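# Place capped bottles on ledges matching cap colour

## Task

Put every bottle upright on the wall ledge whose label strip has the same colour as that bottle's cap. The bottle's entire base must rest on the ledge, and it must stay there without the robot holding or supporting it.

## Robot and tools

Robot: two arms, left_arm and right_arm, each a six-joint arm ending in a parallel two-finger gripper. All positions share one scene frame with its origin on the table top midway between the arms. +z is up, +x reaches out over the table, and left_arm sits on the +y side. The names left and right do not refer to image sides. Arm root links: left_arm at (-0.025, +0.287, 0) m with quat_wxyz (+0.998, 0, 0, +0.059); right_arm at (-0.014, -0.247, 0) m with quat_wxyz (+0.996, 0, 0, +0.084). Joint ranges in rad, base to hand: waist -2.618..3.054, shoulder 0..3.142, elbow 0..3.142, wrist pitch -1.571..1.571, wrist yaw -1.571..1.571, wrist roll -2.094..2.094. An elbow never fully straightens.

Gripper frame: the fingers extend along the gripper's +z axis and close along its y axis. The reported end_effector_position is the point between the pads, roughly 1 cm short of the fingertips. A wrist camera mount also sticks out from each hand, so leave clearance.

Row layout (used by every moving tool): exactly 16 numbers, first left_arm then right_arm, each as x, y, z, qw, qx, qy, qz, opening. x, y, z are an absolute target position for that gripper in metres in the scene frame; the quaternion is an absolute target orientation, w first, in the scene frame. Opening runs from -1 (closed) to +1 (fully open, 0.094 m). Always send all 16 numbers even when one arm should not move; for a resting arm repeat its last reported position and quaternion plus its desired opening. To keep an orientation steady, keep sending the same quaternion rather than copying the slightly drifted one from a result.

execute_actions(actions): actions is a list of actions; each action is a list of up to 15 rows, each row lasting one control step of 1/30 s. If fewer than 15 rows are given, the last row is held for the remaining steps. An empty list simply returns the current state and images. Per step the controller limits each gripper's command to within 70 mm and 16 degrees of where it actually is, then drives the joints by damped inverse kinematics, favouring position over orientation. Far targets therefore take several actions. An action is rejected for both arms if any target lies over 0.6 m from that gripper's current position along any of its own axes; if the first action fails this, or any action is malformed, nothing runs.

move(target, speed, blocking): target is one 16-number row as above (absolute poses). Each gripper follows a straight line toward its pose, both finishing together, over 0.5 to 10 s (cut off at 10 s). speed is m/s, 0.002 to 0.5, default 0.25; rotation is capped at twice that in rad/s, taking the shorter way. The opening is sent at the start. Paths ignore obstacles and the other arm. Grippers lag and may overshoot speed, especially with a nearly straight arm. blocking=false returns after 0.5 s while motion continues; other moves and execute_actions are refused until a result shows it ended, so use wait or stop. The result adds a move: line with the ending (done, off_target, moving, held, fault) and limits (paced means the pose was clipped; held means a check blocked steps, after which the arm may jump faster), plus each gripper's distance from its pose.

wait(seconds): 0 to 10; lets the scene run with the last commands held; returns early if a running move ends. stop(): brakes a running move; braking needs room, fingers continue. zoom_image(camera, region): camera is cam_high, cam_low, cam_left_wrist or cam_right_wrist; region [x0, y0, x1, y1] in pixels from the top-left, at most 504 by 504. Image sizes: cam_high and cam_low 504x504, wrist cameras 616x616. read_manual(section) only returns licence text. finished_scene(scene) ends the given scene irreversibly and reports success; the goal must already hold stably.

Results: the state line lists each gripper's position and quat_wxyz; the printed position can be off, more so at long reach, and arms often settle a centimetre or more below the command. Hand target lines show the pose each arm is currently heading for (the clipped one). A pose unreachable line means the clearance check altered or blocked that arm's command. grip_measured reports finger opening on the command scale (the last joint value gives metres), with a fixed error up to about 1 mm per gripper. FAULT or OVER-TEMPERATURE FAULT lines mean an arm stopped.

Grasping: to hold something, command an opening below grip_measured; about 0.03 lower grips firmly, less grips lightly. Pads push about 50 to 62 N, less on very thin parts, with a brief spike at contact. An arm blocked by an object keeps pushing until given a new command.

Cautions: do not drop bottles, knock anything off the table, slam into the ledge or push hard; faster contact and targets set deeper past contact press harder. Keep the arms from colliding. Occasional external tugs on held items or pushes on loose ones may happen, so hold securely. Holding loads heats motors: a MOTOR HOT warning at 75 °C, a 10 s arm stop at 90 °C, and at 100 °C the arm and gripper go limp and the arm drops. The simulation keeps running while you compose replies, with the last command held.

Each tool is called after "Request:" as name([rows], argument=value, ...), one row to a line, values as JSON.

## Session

Request:
execute_actions(actions=[])

Scene clock: 0.00 s.
left_arm: end_effector_position=(+0.3542, +0.3288, +0.4044) grip_measured=+1.000 end_effector_quat_wxyz=(+0.704, -0.032, +0.708, +0.040) | right_arm: end_effector_position=(+0.3619, -0.1763, +0.4063) grip_measured=+1.000 end_effector_quat_wxyz=(+0.701, -0.065, +0.708, +0.062)
Joint positions: left_arm=[-0.006  1.047  1.04   0.002  0.011  0.012  0.094] | right_arm=[ 0.016  1.053  1.056 -0.013  0.004 -0.003  0.094]
Joint velocities: left_arm=[-0.002 -0.002 -0.012  0.081  0.022  0.022  0.   ] | right_arm=[-0.012  0.007  0.012  0.007  0.051 -0.022  0.   ]
Motor temperatures (°C, as the motors report them): left_arm=[28 27 27 31 28 28] | right_arm=[26 28 31 33 30 29]
Hand target (left_arm): +0.351, +0.328, +0.414; +0.713, -0.032, +0.699, +0.039
Hand target (right_arm): +0.360, -0.177, +0.406; +0.699, -0.066, +0.709, +0.062

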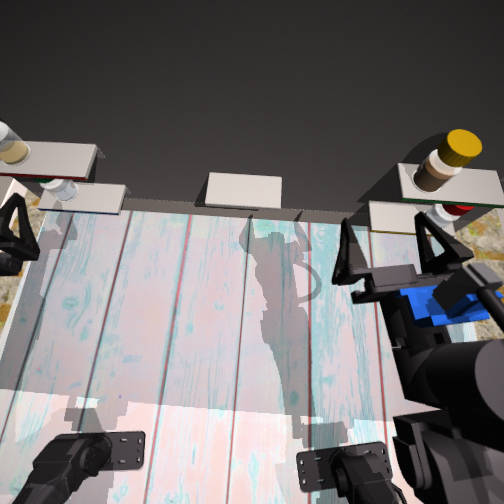

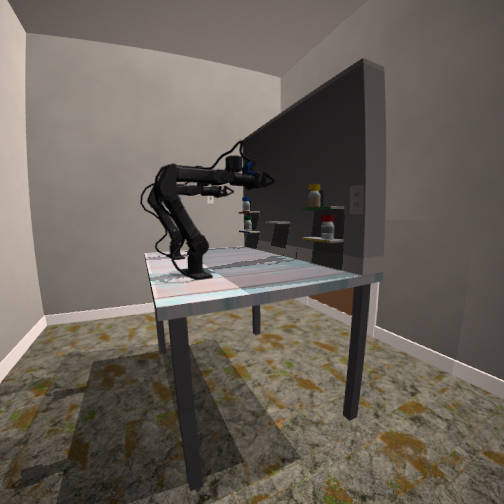

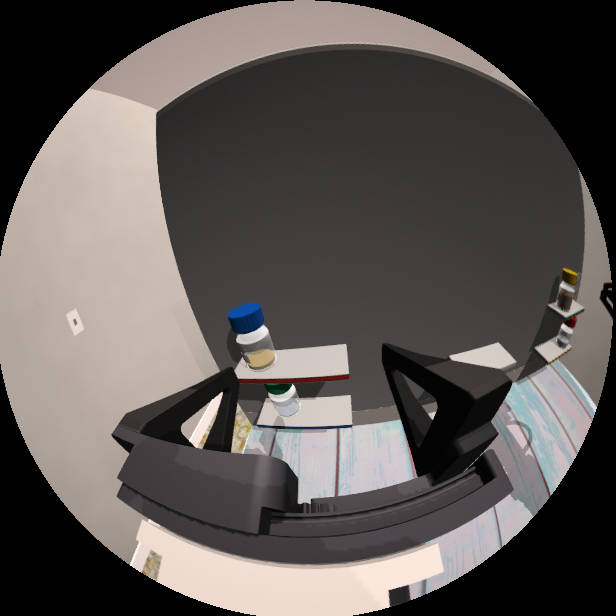

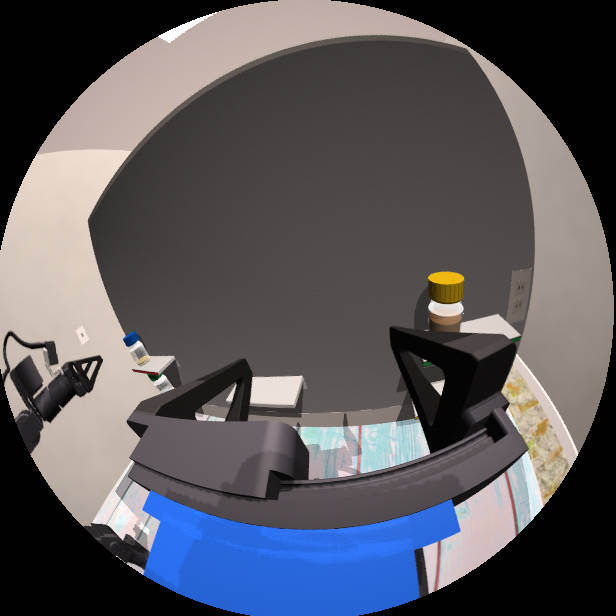

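Request:
zoom_image(camera="cam_high", region=[0, 100, 300, 240])

Request:
zoom_image(camera="cam_high", region=[330, 110, 504, 250])

Request:
zoom_image(camera="cam_low", region=[220, 170, 380, 290])

Region (0, 100, 300, 240) of cam_high's 504x504 image, scaled by 1.680, with more detail than that image has; it fills the top 235 rows of this view, and the rest is white.

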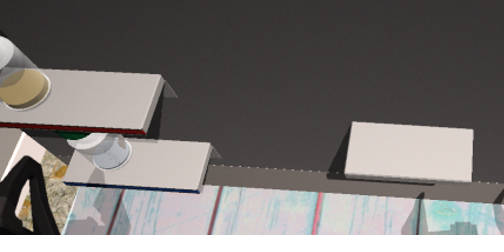

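Region (330, 110, 504, 250) of cam_high's 504x504 image, scaled by 2.897, with more detail than that image has; it fills the top 406 rows of this view, and the rest is white.

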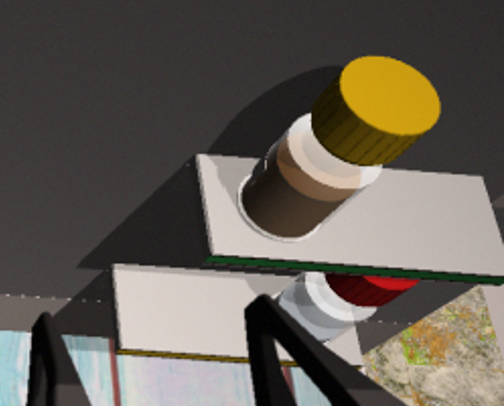

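Region (220, 170, 380, 290) of cam_low's 504x504 image, scaled by 3.150, with more detail than that image has; it fills the top 378 rows of this view, and the rest is white.

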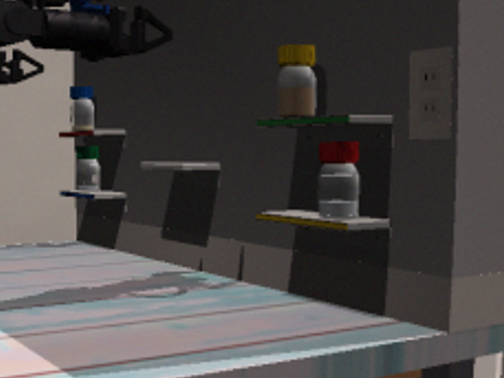

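Request:
move(target=[0.43,0.408,0.19,0.7010,-0.0923,0.7010,0.0923,0.8,0.43,-0.415,0.19,0.7010,0.0923,0.7010,-0.0923,0.8], speed=0.35)

Scene clock: 3.80 s.
left_arm: end_effector_position=(+0.4301, +0.4026, +0.1913) grip_measured=+0.803 end_effector_quat_wxyz=(+0.699, -0.084, +0.705, +0.090) | right_arm: end_effector_position=(+0.4340, -0.4146, +0.1906) grip_measured=+0.803 end_effector_quat_wxyz=(+0.701, +0.094, +0.700, -0.095)
Joint positions: left_arm=[ 0.128  1.694  0.616  1.07  -0.002  0.01   0.085] | right_arm=[-0.584  1.738  0.652  1.088 -0.148 -0.001  0.085]
Joint velocities: left_arm=[-0.002  0.002  0.002  0.022 -0.007  0.007 -0.001] | right_arm=[-0.017  0.002  0.022 -0.007  0.022 -0.066 -0.   ]
Motor temperatures (°C, as the motors report them): left_arm=[28 27 28 33 28 28] | right_arm=[26 28 31 34 30 29]
Hand target (left_arm): +0.429, +0.407, +0.191; +0.700, -0.093, +0.702, +0.092
Hand target (right_arm): +0.434, -0.415, +0.189; +0.701, +0.094, +0.702, -0.090
Off the commanded pose (left_arm): 0.006 m, 1 deg.
Off the commanded pose (right_arm): 0.004 m, 0 deg.
move: done

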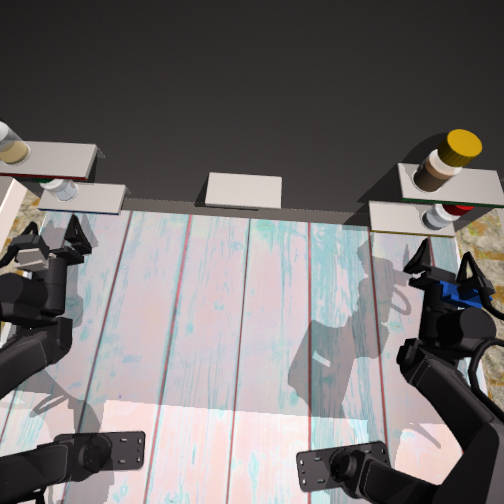

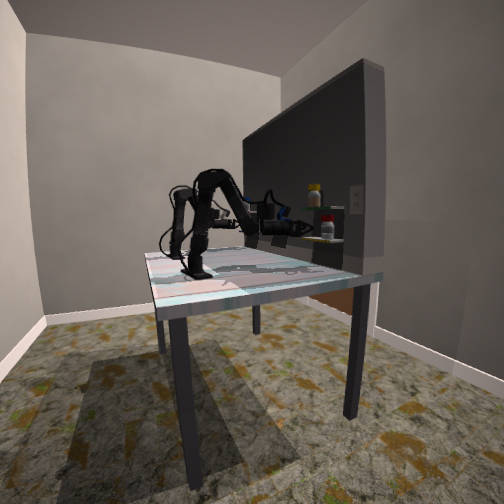

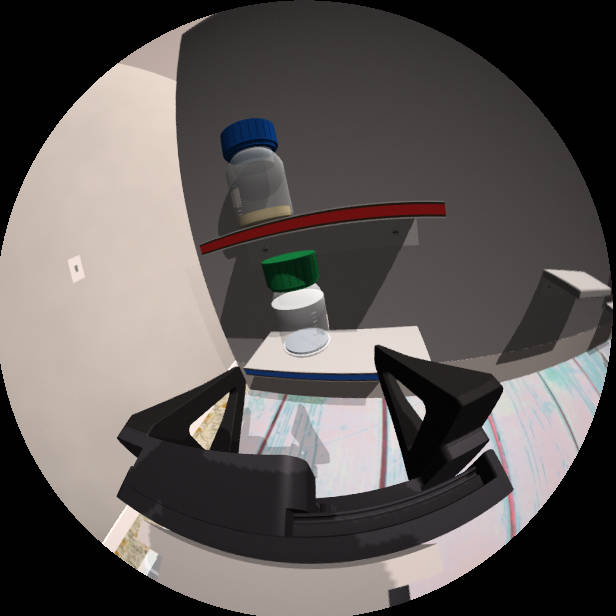

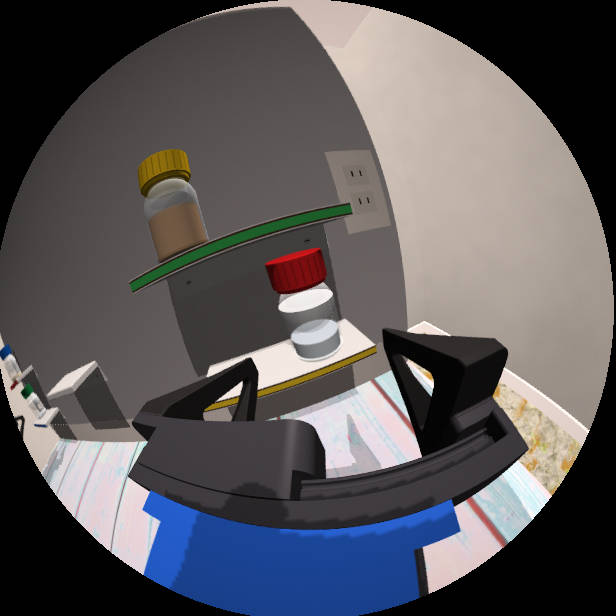

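Request:
move(target=[0.515,0.438,0.192,0.7010,-0.0923,0.7010,0.0923,0.8,0.515,-0.437,0.196,0.7010,0.0923,0.7010,-0.0923,0.8], speed=0.2)

Scene clock: 5.13 s.
left_arm: end_effector_position=(+0.5103, +0.4331, +0.1831) grip_measured=+0.803 end_effector_quat_wxyz=(+0.693, -0.090, +0.709, +0.095) | right_arm: end_effector_position=(+0.5081, -0.4356, +0.1960) grip_measured=+0.803 end_effector_quat_wxyz=(+0.704, +0.090, +0.698, -0.093)
Joint positions: left_arm=[0.148 1.973 0.976 0.976 0.004 0.01  0.085] | right_arm=[-0.559  1.962  0.988  0.984 -0.13  -0.001  0.085]
Joint velocities: left_arm=[-0.012 -0.032 -0.017 -0.007  0.037  0.007  0.   ] | right_arm=[-0.002  0.007 -0.017  0.066  0.007  0.037 -0.001]
Motor temperatures (°C, as the motors report them): left_arm=[28 27 28 33 28 28] | right_arm=[26 29 32 34 30 29]
Hand target (left_arm): +0.515, +0.438, +0.192; +0.701, -0.092, +0.701, +0.092
Hand target (right_arm): +0.515, -0.435, +0.196; +0.701, +0.092, +0.701, -0.092
Off the commanded pose (left_arm): 0.011 m, 1 deg.
Off the commanded pose (right_arm): 0.007 m, 1 deg.
move: off_target (left_arm)

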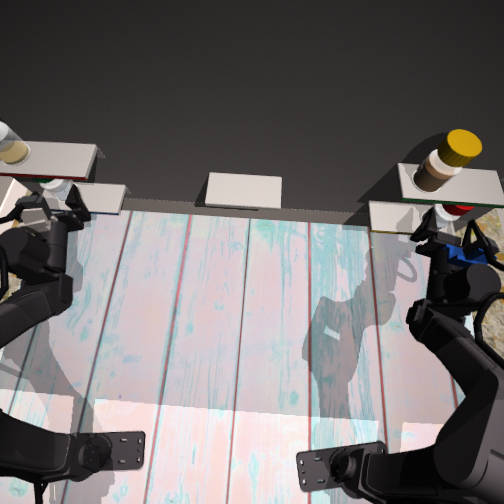

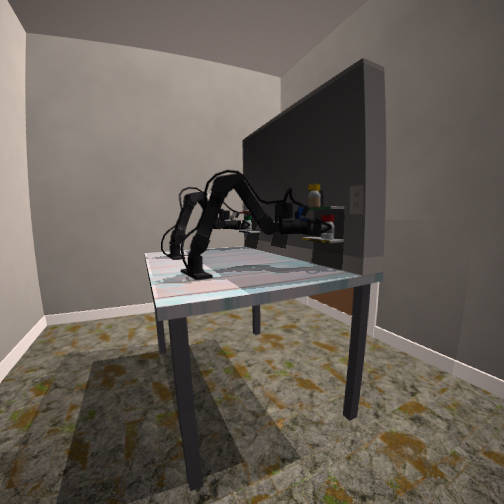

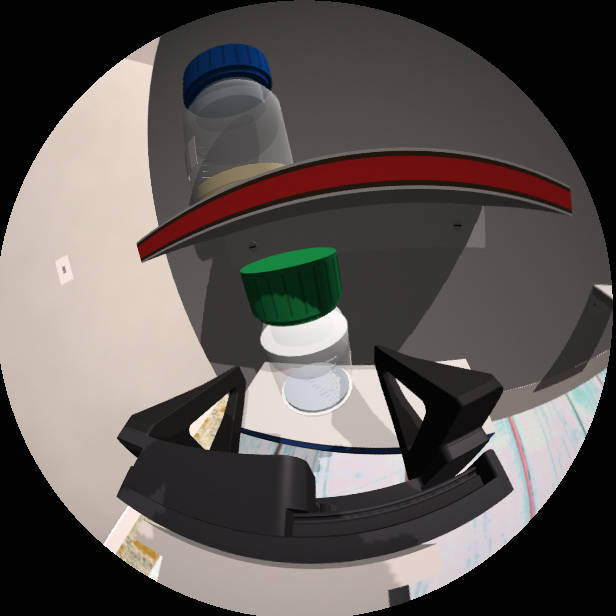

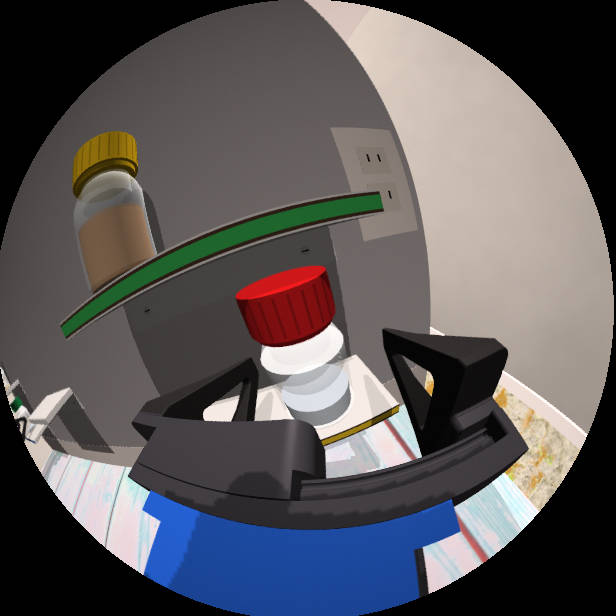

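Request:
execute_actions([
  [[0.517,0.4385,0.192,0.7010,-0.0923,0.7010,0.0923,0.8,0.516,-0.434,0.195,0.7010,0.0923,0.7010,-0.0923,0.8],[0.519,0.439,0.192,0.7010,-0.0923,0.7010,0.0923,0.8,0.517,-0.432,0.194,0.7010,0.0923,0.7010,-0.0923,0.8],[0.522,0.44,0.192,0.7010,-0.0923,0.7010,0.0923,0.8,0.519,-0.43,0.193,0.7010,0.0923,0.7010,-0.0923,0.8],[0.525,0.441,0.192,0.7010,-0.0923,0.7010,0.0923,0.8,0.522,-0.43,0.192,0.7010,0.0923,0.7010,-0.0923,0.8],[0.528,0.4415,0.192,0.7010,-0.0923,0.7010,0.0923,0.8,0.525,-0.431,0.191,0.7010,0.0923,0.7010,-0.0923,0.8],[0.531,0.442,0.192,0.7010,-0.0923,0.7010,0.0923,0.8,0.528,-0.432,0.19,0.7010,0.0923,0.7010,-0.0923,0.8],[0.534,0.443,0.192,0.7010,-0.0923,0.7010,0.0923,0.8,0.531,-0.432,0.19,0.7010,0.0923,0.7010,-0.0923,0.8],[0.537,0.444,0.192,0.7010,-0.0923,0.7010,0.0923,0.8,0.534,-0.433,0.19,0.7010,0.0923,0.7010,-0.0923,0.8],[0.54,0.445,0.192,0.7010,-0.0923,0.7010,0.0923,0.8,0.537,-0.434,0.19,0.7010,0.0923,0.7010,-0.0923,0.8],[0.542,0.4455,0.192,0.7010,-0.0923,0.7010,0.0923,0.8,0.54,-0.435,0.19,0.7010,0.0923,0.7010,-0.0923,0.8],[0.543,0.446,0.192,0.7010,-0.0923,0.7010,0.0923,0.8,0.542,-0.435,0.19,0.7010,0.0923,0.7010,-0.0923,0.8]],
])

Scene clock: 6.00 s.
left_arm: end_effector_position=(+0.5385, +0.4406, +0.1849) grip_measured=+0.803 end_effector_quat_wxyz=(+0.696, -0.089, +0.706, +0.095) | right_arm: end_effector_position=(+0.5349, -0.4343, +0.1894) grip_measured=+0.803 end_effector_quat_wxyz=(+0.704, +0.090, +0.698, -0.092)
Joint positions: left_arm=[0.148 2.059 1.113 0.932 0.005 0.01  0.085] | right_arm=[-0.532  2.052  1.096  0.964 -0.106 -0.001  0.085]
Joint velocities: left_arm=[-0.012  0.007  0.007 -0.051 -0.037  0.095  0.001] | right_arm=[ 0.017 -0.002  0.027 -0.022  0.066  0.022  0.001]
Motor temperatures (°C, as the motors report them): left_arm=[28 28 28 33 28 28] | right_arm=[26 29 32 34 30 29]
Hand target (left_arm): +0.543, +0.446, +0.192; +0.701, -0.092, +0.701, +0.093
Hand target (right_arm): +0.541, -0.434, +0.190; +0.701, +0.092, +0.701, -0.092
Off the commanded pose (left_arm): 0.010 m, 1 deg.
Off the commanded pose (right_arm): 0.007 m, 1 deg.

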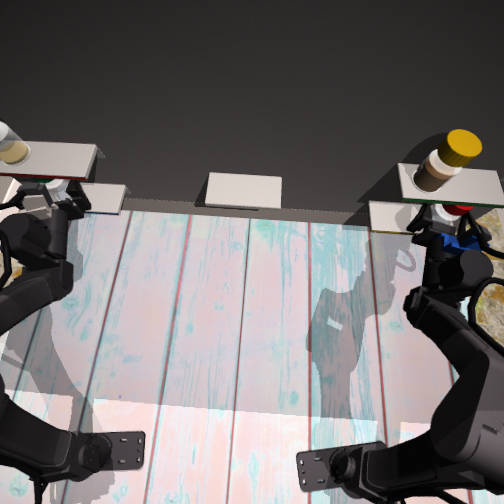

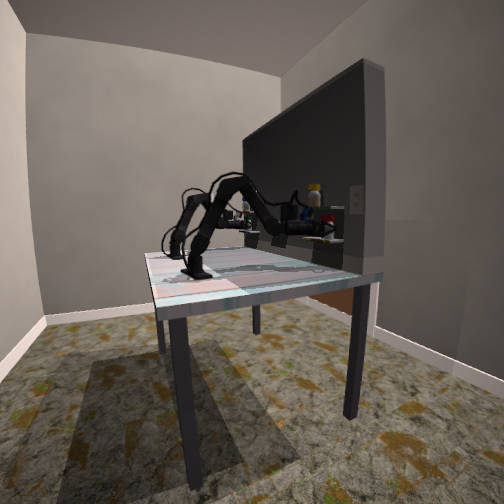

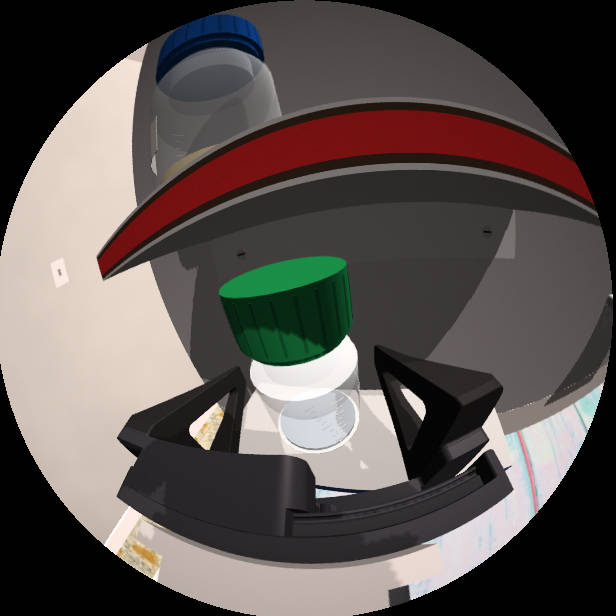

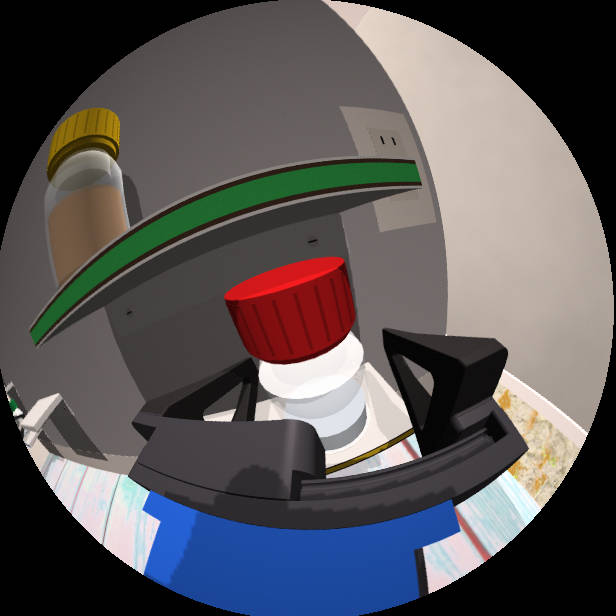

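Request:
execute_actions([
  [[0.543,0.446,0.192,0.7010,-0.0923,0.7010,0.0923,0.7,0.542,-0.435,0.19,0.7010,0.0923,0.7010,-0.0923,0.7],[0.543,0.446,0.192,0.7010,-0.0923,0.7010,0.0923,0.6,0.542,-0.435,0.19,0.7010,0.0923,0.7010,-0.0923,0.6],[0.543,0.446,0.192,0.7010,-0.0923,0.7010,0.0923,0.5,0.542,-0.435,0.19,0.7010,0.0923,0.7010,-0.0923,0.5],[0.543,0.446,0.192,0.7010,-0.0923,0.7010,0.0923,0.42,0.542,-0.435,0.19,0.7010,0.0923,0.7010,-0.0923,0.42],[0.543,0.446,0.192,0.7010,-0.0923,0.7010,0.0923,0.36,0.542,-0.435,0.19,0.7010,0.0923,0.7010,-0.0923,0.36],[0.543,0.446,0.192,0.7010,-0.0923,0.7010,0.0923,0.31,0.542,-0.435,0.19,0.7010,0.0923,0.7010,-0.0923,0.31],[0.543,0.446,0.192,0.7010,-0.0923,0.7010,0.0923,0.27,0.542,-0.435,0.19,0.7010,0.0923,0.7010,-0.0923,0.27],[0.543,0.446,0.192,0.7010,-0.0923,0.7010,0.0923,0.24,0.542,-0.435,0.19,0.7010,0.0923,0.7010,-0.0923,0.24],[0.543,0.446,0.192,0.7010,-0.0923,0.7010,0.0923,0.21,0.542,-0.435,0.19,0.7010,0.0923,0.7010,-0.0923,0.21],[0.543,0.446,0.192,0.7010,-0.0923,0.7010,0.0923,0.19,0.542,-0.435,0.19,0.7010,0.0923,0.7010,-0.0923,0.185],[0.543,0.446,0.192,0.7010,-0.0923,0.7010,0.0923,0.17,0.542,-0.435,0.19,0.7010,0.0923,0.7010,-0.0923,0.16],[0.543,0.446,0.192,0.7010,-0.0923,0.7010,0.0923,0.15,0.542,-0.435,0.19,0.7010,0.0923,0.7010,-0.0923,0.14],[0.543,0.446,0.192,0.7010,-0.0923,0.7010,0.0923,0.14,0.542,-0.435,0.19,0.7010,0.0923,0.7010,-0.0923,0.125]],
])

Scene clock: 6.90 s.
left_arm: end_effector_position=(+0.5387, +0.4400, +0.1826) grip_measured=+0.179 end_effector_quat_wxyz=(+0.693, -0.088, +0.709, +0.093) | right_arm: end_effector_position=(+0.5357, -0.4334, +0.1894) grip_measured=+0.165 end_effector_quat_wxyz=(+0.704, +0.090, +0.699, -0.092)
Joint positions: left_arm=[0.148 2.059 1.113 0.924 0.008 0.009 0.055] | right_arm=[-0.529  2.052  1.098  0.96  -0.104 -0.001  0.055]
Joint velocities: left_arm=[-0.007 -0.017  0.002  0.051  0.095 -0.037  0.   ] | right_arm=[-0.007 -0.002  0.017  0.022 -0.051 -0.066  0.001]
Motor temperatures (°C, as the motors report them): left_arm=[28 28 28 33 28 28] | right_arm=[26 29 32 34 30 29]
Hand target (left_arm): +0.543, +0.446, +0.192; +0.701, -0.092, +0.701, +0.093
Hand target (right_arm): +0.542, -0.435, +0.190; +0.701, +0.092, +0.701, -0.092
Off the commanded pose (left_arm): 0.012 m, 1 deg.
Off the commanded pose (right_arm): 0.007 m, 0 deg.

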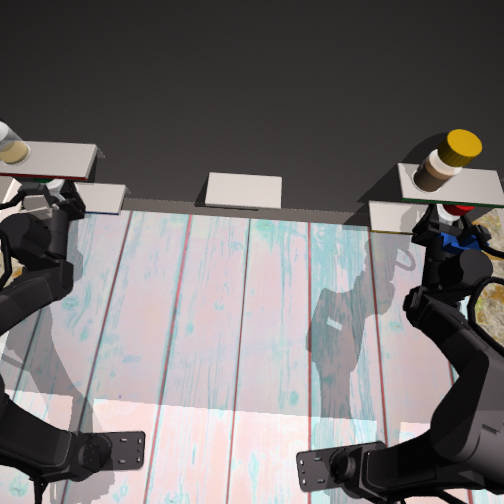

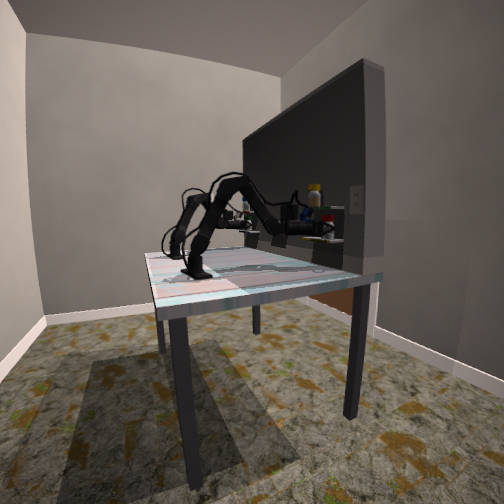

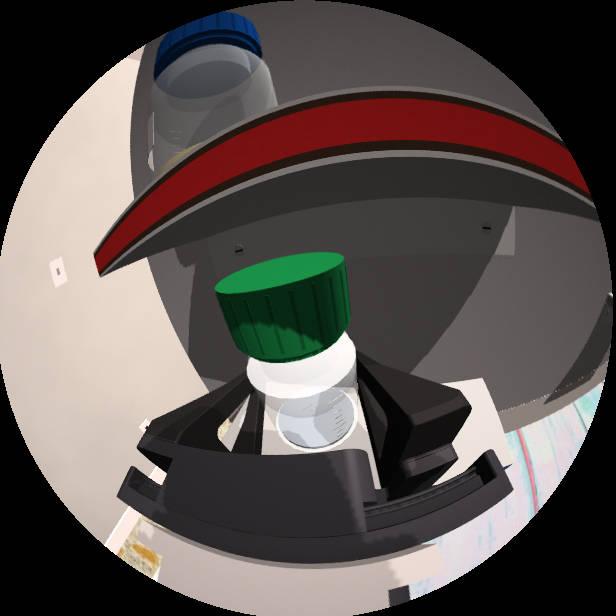

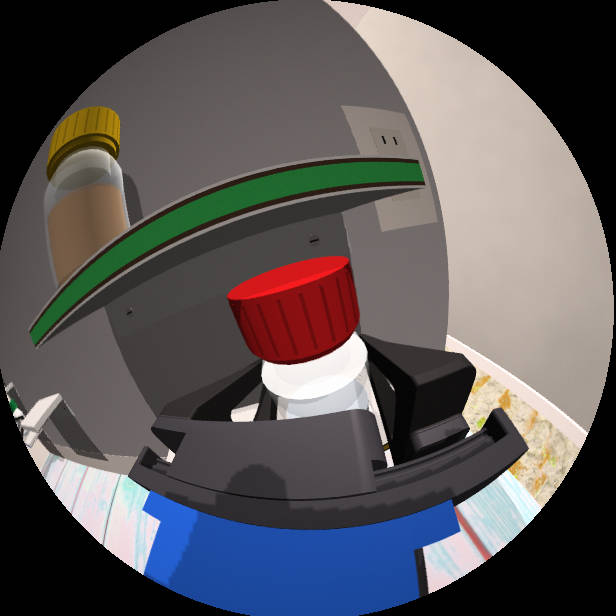

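Request:
execute_actions([
  [[0.543,0.446,0.194,0.7022,-0.0921,0.6998,0.0925,0.14,0.542,-0.435,0.192,0.7022,0.0921,0.6998,-0.0925,0.125],[0.543,0.446,0.196,0.7034,-0.092,0.6986,0.0926,0.14,0.542,-0.435,0.194,0.7034,0.092,0.6986,-0.0926,0.125],[0.543,0.446,0.198,0.7046,-0.0918,0.6974,0.0928,0.14,0.542,-0.435,0.196,0.7046,0.0918,0.6974,-0.0928,0.125],[0.543,0.446,0.2,0.7058,-0.0917,0.6961,0.0929,0.14,0.542,-0.435,0.198,0.7058,0.0917,0.6961,-0.0929,0.125],[0.543,0.446,0.202,0.707,-0.0915,0.6949,0.0931,0.14,0.542,-0.435,0.2,0.707,0.0915,0.6949,-0.0931,0.125],[0.543,0.446,0.204,0.7082,-0.0913,0.6937,0.0933,0.14,0.542,-0.435,0.202,0.7082,0.0913,0.6937,-0.0933,0.125],[0.543,0.446,0.206,0.7094,-0.0912,0.6924,0.0934,0.14,0.542,-0.435,0.204,0.7094,0.0912,0.6924,-0.0934,0.125],[0.542,0.446,0.208,0.7106,-0.091,0.6912,0.0936,0.14,0.541,-0.435,0.206,0.7106,0.091,0.6912,-0.0936,0.125],[0.541,0.4455,0.21,0.7118,-0.0909,0.69,0.0937,0.14,0.54,-0.4345,0.208,0.7118,0.0909,0.69,-0.0937,0.125],[0.54,0.445,0.212,0.7131,-0.0907,0.6887,0.0939,0.14,0.539,-0.434,0.21,0.7131,0.0907,0.6887,-0.0939,0.125],[0.538,0.4445,0.212,0.7131,-0.0907,0.6887,0.0939,0.14,0.537,-0.4335,0.212,0.7131,0.0907,0.6887,-0.0939,0.125],[0.536,0.444,0.212,0.7131,-0.0907,0.6887,0.0939,0.14,0.535,-0.433,0.212,0.7131,0.0907,0.6887,-0.0939,0.125],[0.534,0.4435,0.212,0.7131,-0.0907,0.6887,0.0939,0.14,0.533,-0.4325,0.212,0.7131,0.0907,0.6887,-0.0939,0.125],[0.532,0.443,0.212,0.7131,-0.0907,0.6887,0.0939,0.14,0.531,-0.432,0.212,0.7131,0.0907,0.6887,-0.0939,0.125],[0.53,0.4425,0.212,0.7131,-0.0907,0.6887,0.0939,0.14,0.529,-0.4315,0.212,0.7131,0.0907,0.6887,-0.0939,0.125]],
])

Scene clock: 7.80 s.
left_arm: end_effector_position=(+0.5379, +0.4398, +0.1835) grip_measured=+0.179 end_effector_quat_wxyz=(+0.692, -0.089, +0.711, +0.093) | right_arm: end_effector_position=(+0.5346, -0.4330, +0.1921) grip_measured=+0.165 end_effector_quat_wxyz=(+0.700, +0.090, +0.702, -0.091)
Joint positions: left_arm=[0.148 2.052 1.111 0.914 0.008 0.009 0.055] | right_arm=[-0.529  2.035  1.098  0.934 -0.104 -0.001  0.055]
Joint velocities: left_arm=[-0.007 -0.09  -0.09  -0.037 -0.051  0.081  0.   ] | right_arm=[-0.012 -0.115  0.007 -0.139  0.007 -0.081 -0.001]
Motor temperatures (°C, as the motors report them): left_arm=[28 28 29 34 28 28] | right_arm=[26 30 32 34 30 29]
Hand target (left_arm): +0.531, +0.443, +0.211; +0.713, -0.091, +0.689, +0.094
Hand target (right_arm): +0.530, -0.432, +0.212; +0.713, +0.091, +0.689, -0.094
Off the commanded pose (left_arm): 0.030 m, 4 deg.
Off the commanded pose (right_arm): 0.021 m, 2 deg.

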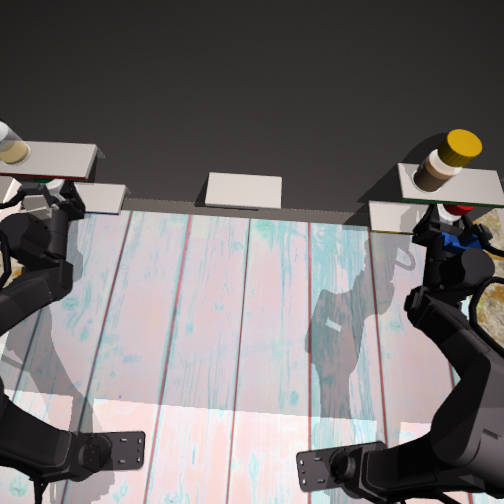

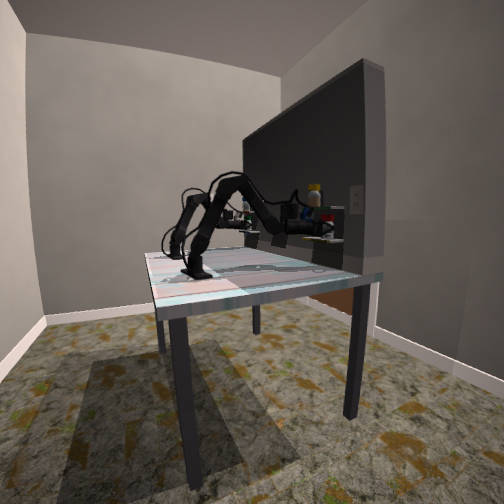

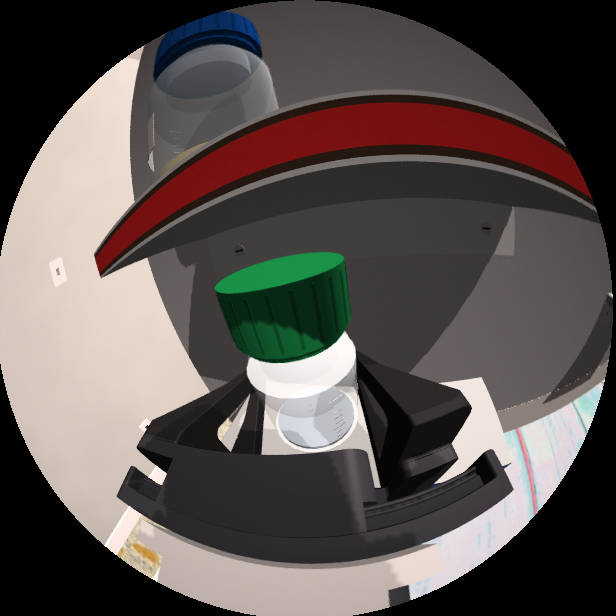

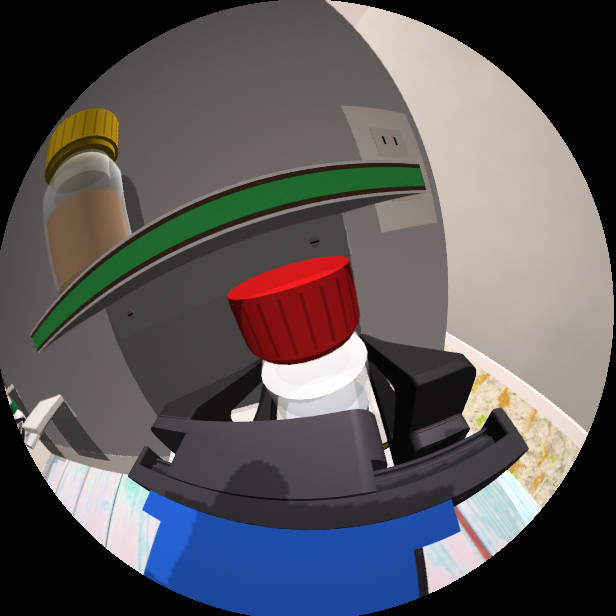

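Request:
execute_actions([
  [[0.53,0.4425,0.215,0.716,-0.0903,0.6857,0.0943,0.14,0.529,-0.4315,0.214,0.715,0.0904,0.6868,-0.0941,0.125],[0.53,0.4425,0.218,0.719,-0.0898,0.6827,0.0947,0.14,0.529,-0.4315,0.216,0.717,0.0901,0.6847,-0.0944,0.125],[0.53,0.4425,0.221,0.722,-0.0894,0.6795,0.0951,0.14,0.529,-0.4315,0.218,0.719,0.0898,0.6827,-0.0947,0.125],[0.53,0.4425,0.224,0.725,-0.089,0.6763,0.0955,0.14,0.529,-0.4315,0.22,0.7205,0.0896,0.681,-0.0949,0.125],[0.53,0.4425,0.226,0.728,-0.0886,0.673,0.0958,0.14,0.529,-0.4315,0.222,0.722,0.0894,0.6795,-0.0951,0.125],[0.529,0.442,0.228,0.728,-0.0886,0.673,0.0958,0.14,0.528,-0.431,0.222,0.722,0.0894,0.6795,-0.0951,0.125],[0.527,0.4415,0.228,0.728,-0.0886,0.673,0.0958,0.14,0.526,-0.4305,0.222,0.722,0.0894,0.6795,-0.0951,0.125],[0.524,0.441,0.228,0.728,-0.0886,0.673,0.0958,0.14,0.523,-0.43,0.222,0.722,0.0894,0.6795,-0.0951,0.125],[0.52,0.44,0.228,0.728,-0.0886,0.673,0.0958,0.14,0.519,-0.429,0.222,0.722,0.0894,0.6795,-0.0951,0.125],[0.516,0.439,0.228,0.728,-0.0886,0.673,0.0958,0.14,0.515,-0.428,0.222,0.722,0.0894,0.6795,-0.0951,0.125],[0.512,0.438,0.228,0.728,-0.0886,0.673,0.0958,0.14,0.511,-0.427,0.222,0.722,0.0894,0.6795,-0.0951,0.125],[0.508,0.437,0.228,0.728,-0.0886,0.673,0.0958,0.14,0.507,-0.426,0.222,0.722,0.0894,0.6795,-0.0951,0.125],[0.504,0.436,0.228,0.728,-0.0886,0.673,0.0958,0.14,0.503,-0.425,0.222,0.722,0.0894,0.6795,-0.0951,0.125],[0.501,0.435,0.228,0.728,-0.0886,0.673,0.0958,0.14,0.5,-0.424,0.222,0.722,0.0894,0.6795,-0.0951,0.125],[0.499,0.4345,0.228,0.728,-0.0886,0.673,0.0958,0.14,0.498,-0.4235,0.222,0.722,0.0894,0.6795,-0.0951,0.125]],
])

Scene clock: 8.70 s.
left_arm: end_effector_position=(+0.5119, +0.4327, +0.1932) grip_measured=+0.179 end_effector_quat_wxyz=(+0.695, -0.088, +0.708, +0.093) | right_arm: end_effector_position=(+0.5106, -0.4240, +0.2009) grip_measured=+0.165 end_effector_quat_wxyz=(+0.701, +0.091, +0.702, -0.091)
Joint positions: left_arm=[0.148 1.952 0.993 0.941 0.008 0.009 0.055] | right_arm=[-0.529  1.936  0.989  0.945 -0.104 -0.     0.055]
Joint velocities: left_arm=[-0.007 -0.325 -0.427  0.095 -0.007  0.066  0.   ] | right_arm=[-0.007 -0.335 -0.447  0.095  0.022 -0.007  0.001]
Motor temperatures (°C, as the motors report them): left_arm=[28 29 29 34 28 28] | right_arm=[26 30 32 35 30 29]
Hand target (left_arm): +0.501, +0.435, +0.227; +0.727, -0.088, +0.674, +0.097
Hand target (right_arm): +0.500, -0.425, +0.222; +0.722, +0.089, +0.680, -0.095
Off the commanded pose (left_arm): 0.037 m, 6 deg.
Off the commanded pose (right_arm): 0.025 m, 4 deg.

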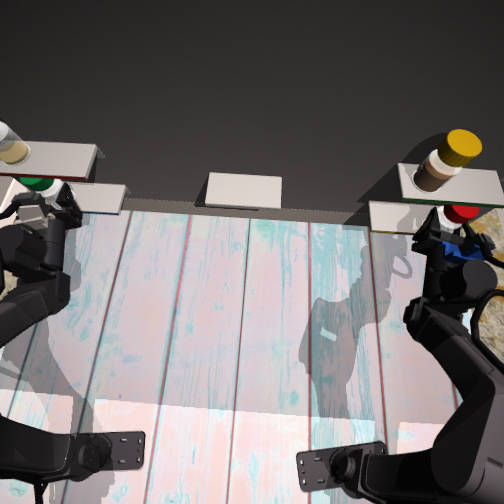

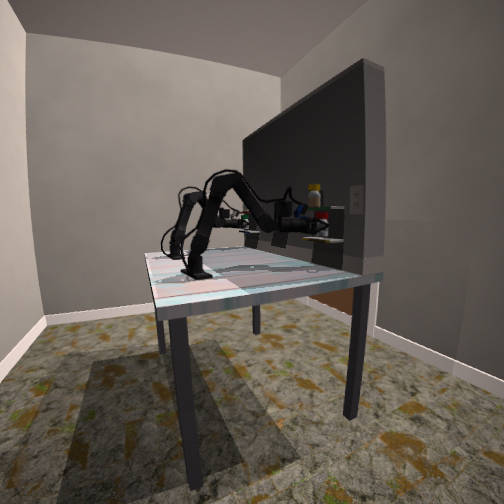

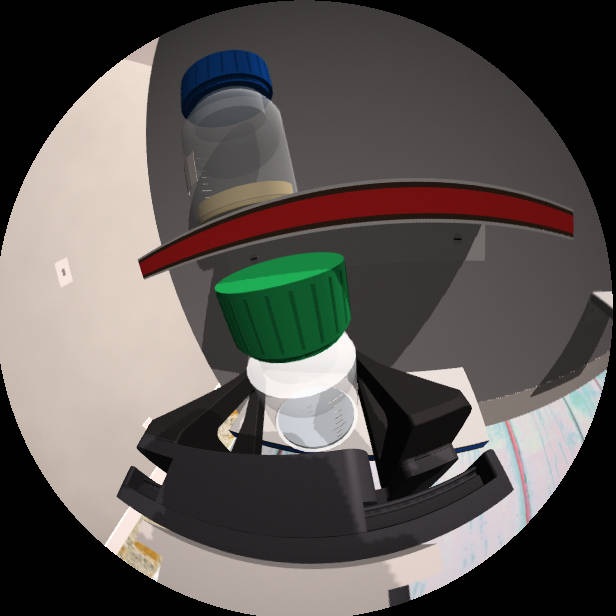

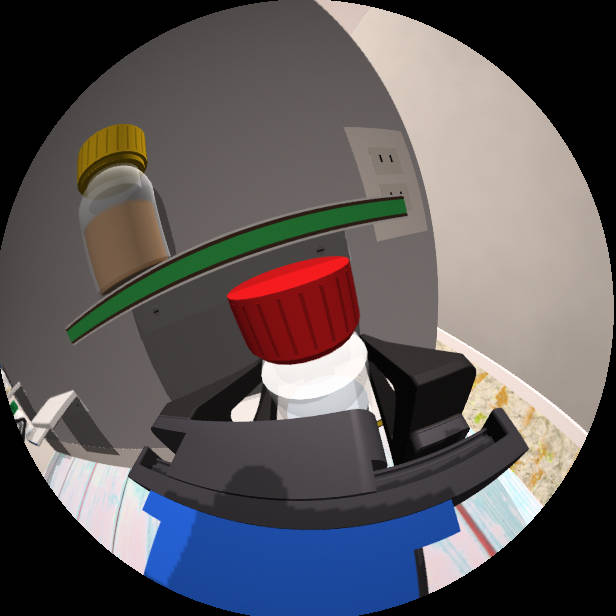

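Request:
execute_actions([
  [[0.496,0.434,0.228,0.728,-0.0886,0.673,0.0958,0.14,0.495,-0.423,0.222,0.722,0.0894,0.6795,-0.0951,0.125],[0.492,0.433,0.228,0.728,-0.0886,0.673,0.0958,0.14,0.491,-0.422,0.222,0.722,0.0894,0.6795,-0.0951,0.125],[0.487,0.431,0.228,0.728,-0.0886,0.673,0.0958,0.14,0.486,-0.42,0.222,0.722,0.0894,0.6795,-0.0951,0.125],[0.482,0.43,0.228,0.728,-0.0886,0.673,0.0958,0.14,0.481,-0.419,0.222,0.722,0.0894,0.6795,-0.0951,0.125],[0.477,0.428,0.228,0.728,-0.0886,0.673,0.0958,0.14,0.476,-0.417,0.222,0.722,0.0894,0.6795,-0.0951,0.125],[0.472,0.427,0.228,0.728,-0.0886,0.673,0.0958,0.14,0.471,-0.416,0.222,0.722,0.0894,0.6795,-0.0951,0.125],[0.467,0.425,0.228,0.728,-0.0886,0.673,0.0958,0.14,0.466,-0.414,0.222,0.722,0.0894,0.6795,-0.0951,0.125],[0.462,0.424,0.228,0.728,-0.0886,0.673,0.0958,0.14,0.461,-0.413,0.222,0.722,0.0894,0.6795,-0.0951,0.125],[0.457,0.422,0.228,0.728,-0.0886,0.673,0.0958,0.14,0.456,-0.411,0.222,0.722,0.0894,0.6795,-0.0951,0.125],[0.452,0.42,0.228,0.728,-0.0886,0.673,0.0958,0.14,0.451,-0.409,0.222,0.722,0.0894,0.6795,-0.0951,0.125],[0.447,0.418,0.228,0.728,-0.0886,0.673,0.0958,0.14,0.446,-0.407,0.222,0.722,0.0894,0.6795,-0.0951,0.125],[0.442,0.415,0.228,0.728,-0.0886,0.673,0.0958,0.14,0.441,-0.404,0.222,0.722,0.0894,0.6795,-0.0951,0.125],[0.437,0.412,0.228,0.728,-0.0886,0.673,0.0958,0.14,0.436,-0.401,0.222,0.722,0.0894,0.6795,-0.0951,0.125],[0.433,0.408,0.228,0.728,-0.0886,0.673,0.0958,0.14,0.432,-0.397,0.222,0.722,0.0894,0.6795,-0.0951,0.125],[0.43,0.403,0.228,0.728,-0.0886,0.673,0.0958,0.14,0.429,-0.392,0.222,0.722,0.0894,0.6795,-0.0951,0.125]],
])

Request:
move(target=[0.44,0.045,0.33,0.7203,0.1184,0.6716,-0.1270,0.14,0.42,0.14,0.105,0.6828,-0.2444,0.6367,0.2621,0.125], speed=0.33)

Scene clock: 9.83 s.
left_arm: end_effector_position=(+0.4429, +0.4139, +0.1946) grip_measured=+0.179 end_effector_quat_wxyz=(+0.693, -0.090, +0.709, +0.094) | right_arm: end_effector_position=(+0.4424, -0.4039, +0.2012) grip_measured=+0.165 end_effector_quat_wxyz=(+0.698, +0.095, +0.703, -0.093)
Joint positions: left_arm=[0.146 1.721 0.688 1.012 0.003 0.009 0.055] | right_arm=[-0.542  1.706  0.687  1.012 -0.107  0.     0.055]
Joint velocities: left_arm=[-0.076 -0.51  -0.579  0.11  -0.125 -0.022 -0.001] | right_arm=[ 0.002 -0.525 -0.603 -0.007 -0.051  0.037  0.001]
Motor temperatures (°C, as the motors report them): left_arm=[28 29 29 34 28 28] | right_arm=[26 30 32 35 30 29]
Hand target (left_arm): +0.433, +0.405, +0.226; +0.727, -0.089, +0.674, +0.095
Hand target (right_arm): +0.431, -0.395, +0.221; +0.721, +0.090, +0.680, -0.094
Off the commanded pose (left_arm): 0.037 m, 6 deg.
Off the commanded pose (right_arm): 0.027 m, 4 deg.

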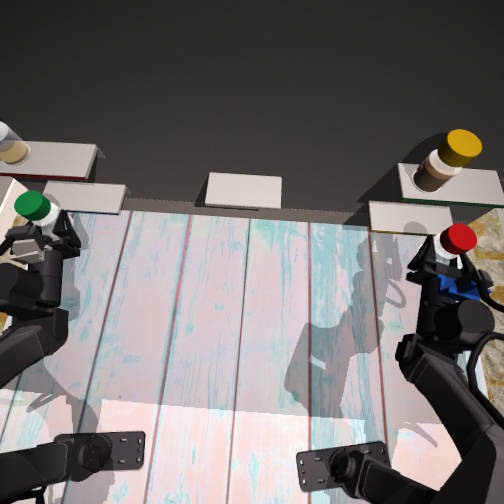

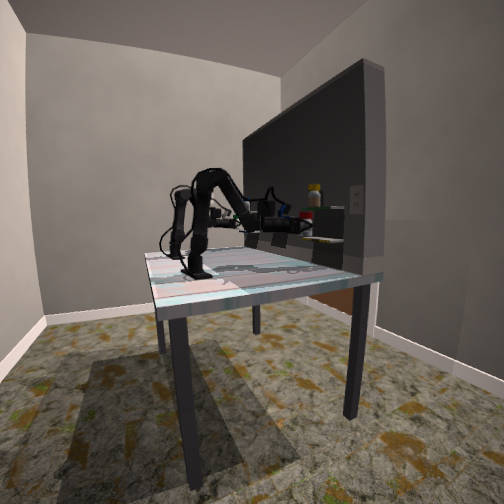

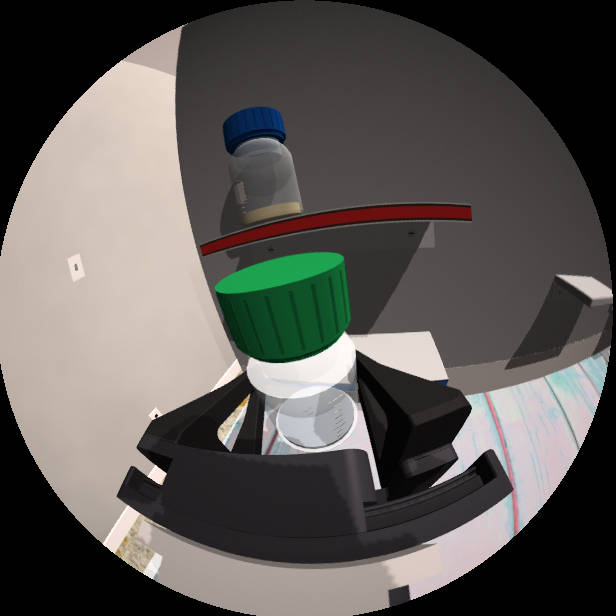

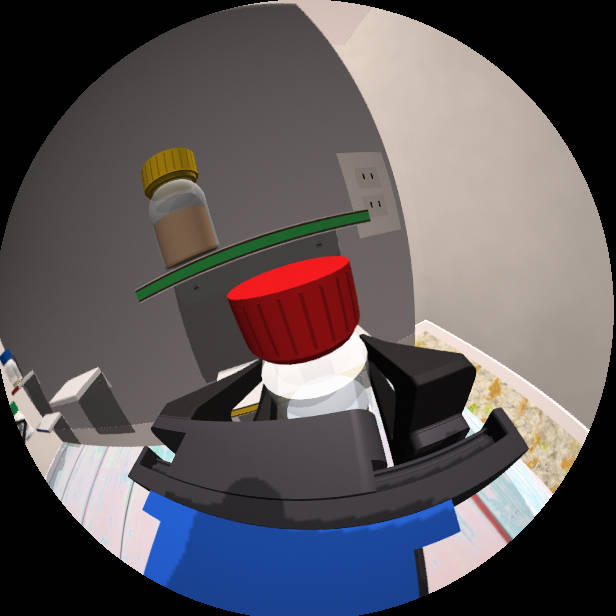

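Scene clock: 12.10 s.
left_arm: end_effector_position=(+0.4346, +0.0469, +0.3009) grip_measured=+0.179 end_effector_quat_wxyz=(+0.698, +0.130, +0.694, -0.120) | right_arm: end_effector_position=(+0.4043, +0.1364, +0.0863) grip_measured=+0.165 end_effector_quat_wxyz=(+0.665, -0.252, +0.656, +0.254)
Joint positions: left_arm=[-0.667  1.623  1.053  0.573 -0.195  0.016  0.055] | right_arm=[ 0.574  2.343  1.005  1.351  0.012 -0.002  0.055]
Joint velocities: left_arm=[-0.007  0.002 -0.002 -0.022 -0.081  0.022 -0.001] | right_arm=[ 0.007 -0.012  0.012 -0.051 -0.037 -0.022 -0.   ]
Motor temperatures (°C, as the motors report them): left_arm=[28 29 29 35 28 28] | right_arm=[26 31 32 36 30 29]
Hand target (left_arm): +0.436, +0.047, +0.329; +0.723, +0.120, +0.669, -0.125
Hand target (right_arm): +0.411, +0.141, +0.104; +0.683, -0.248, +0.636, +0.258
Off the commanded pose (left_arm): 0.030 m, 4 deg.
Off the commanded pose (right_arm): 0.025 m, 3 deg.
move: off_target (left_arm, right_arm)

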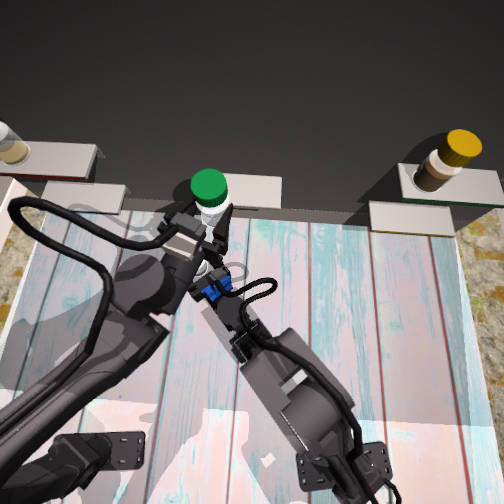

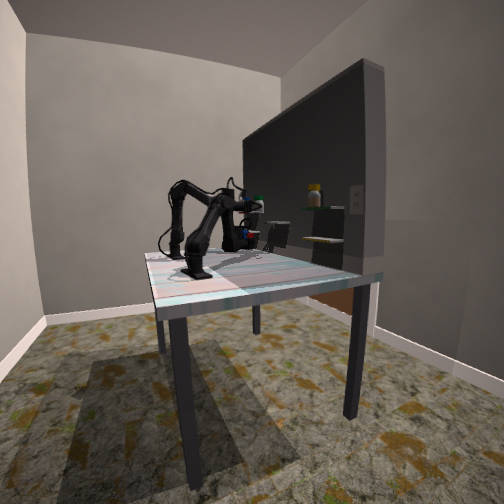

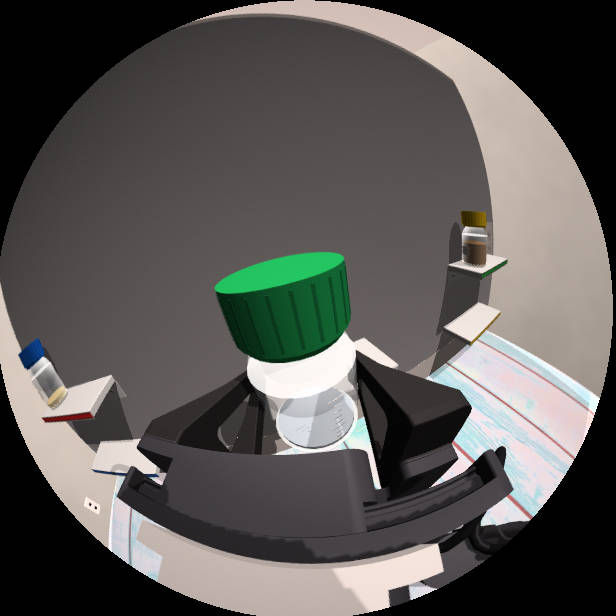

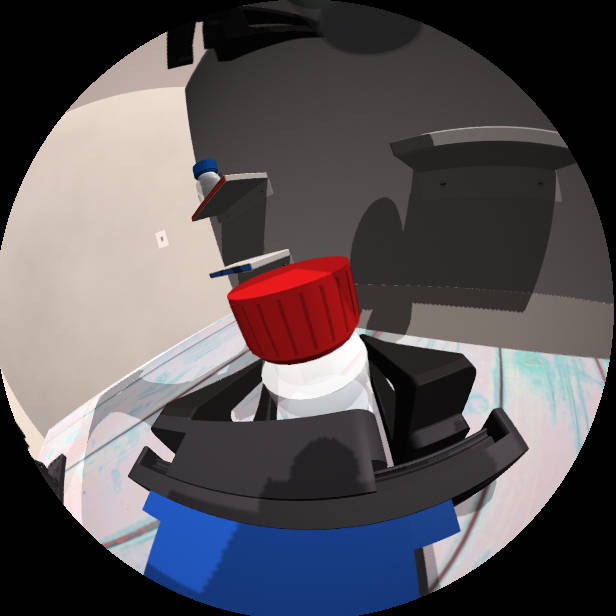

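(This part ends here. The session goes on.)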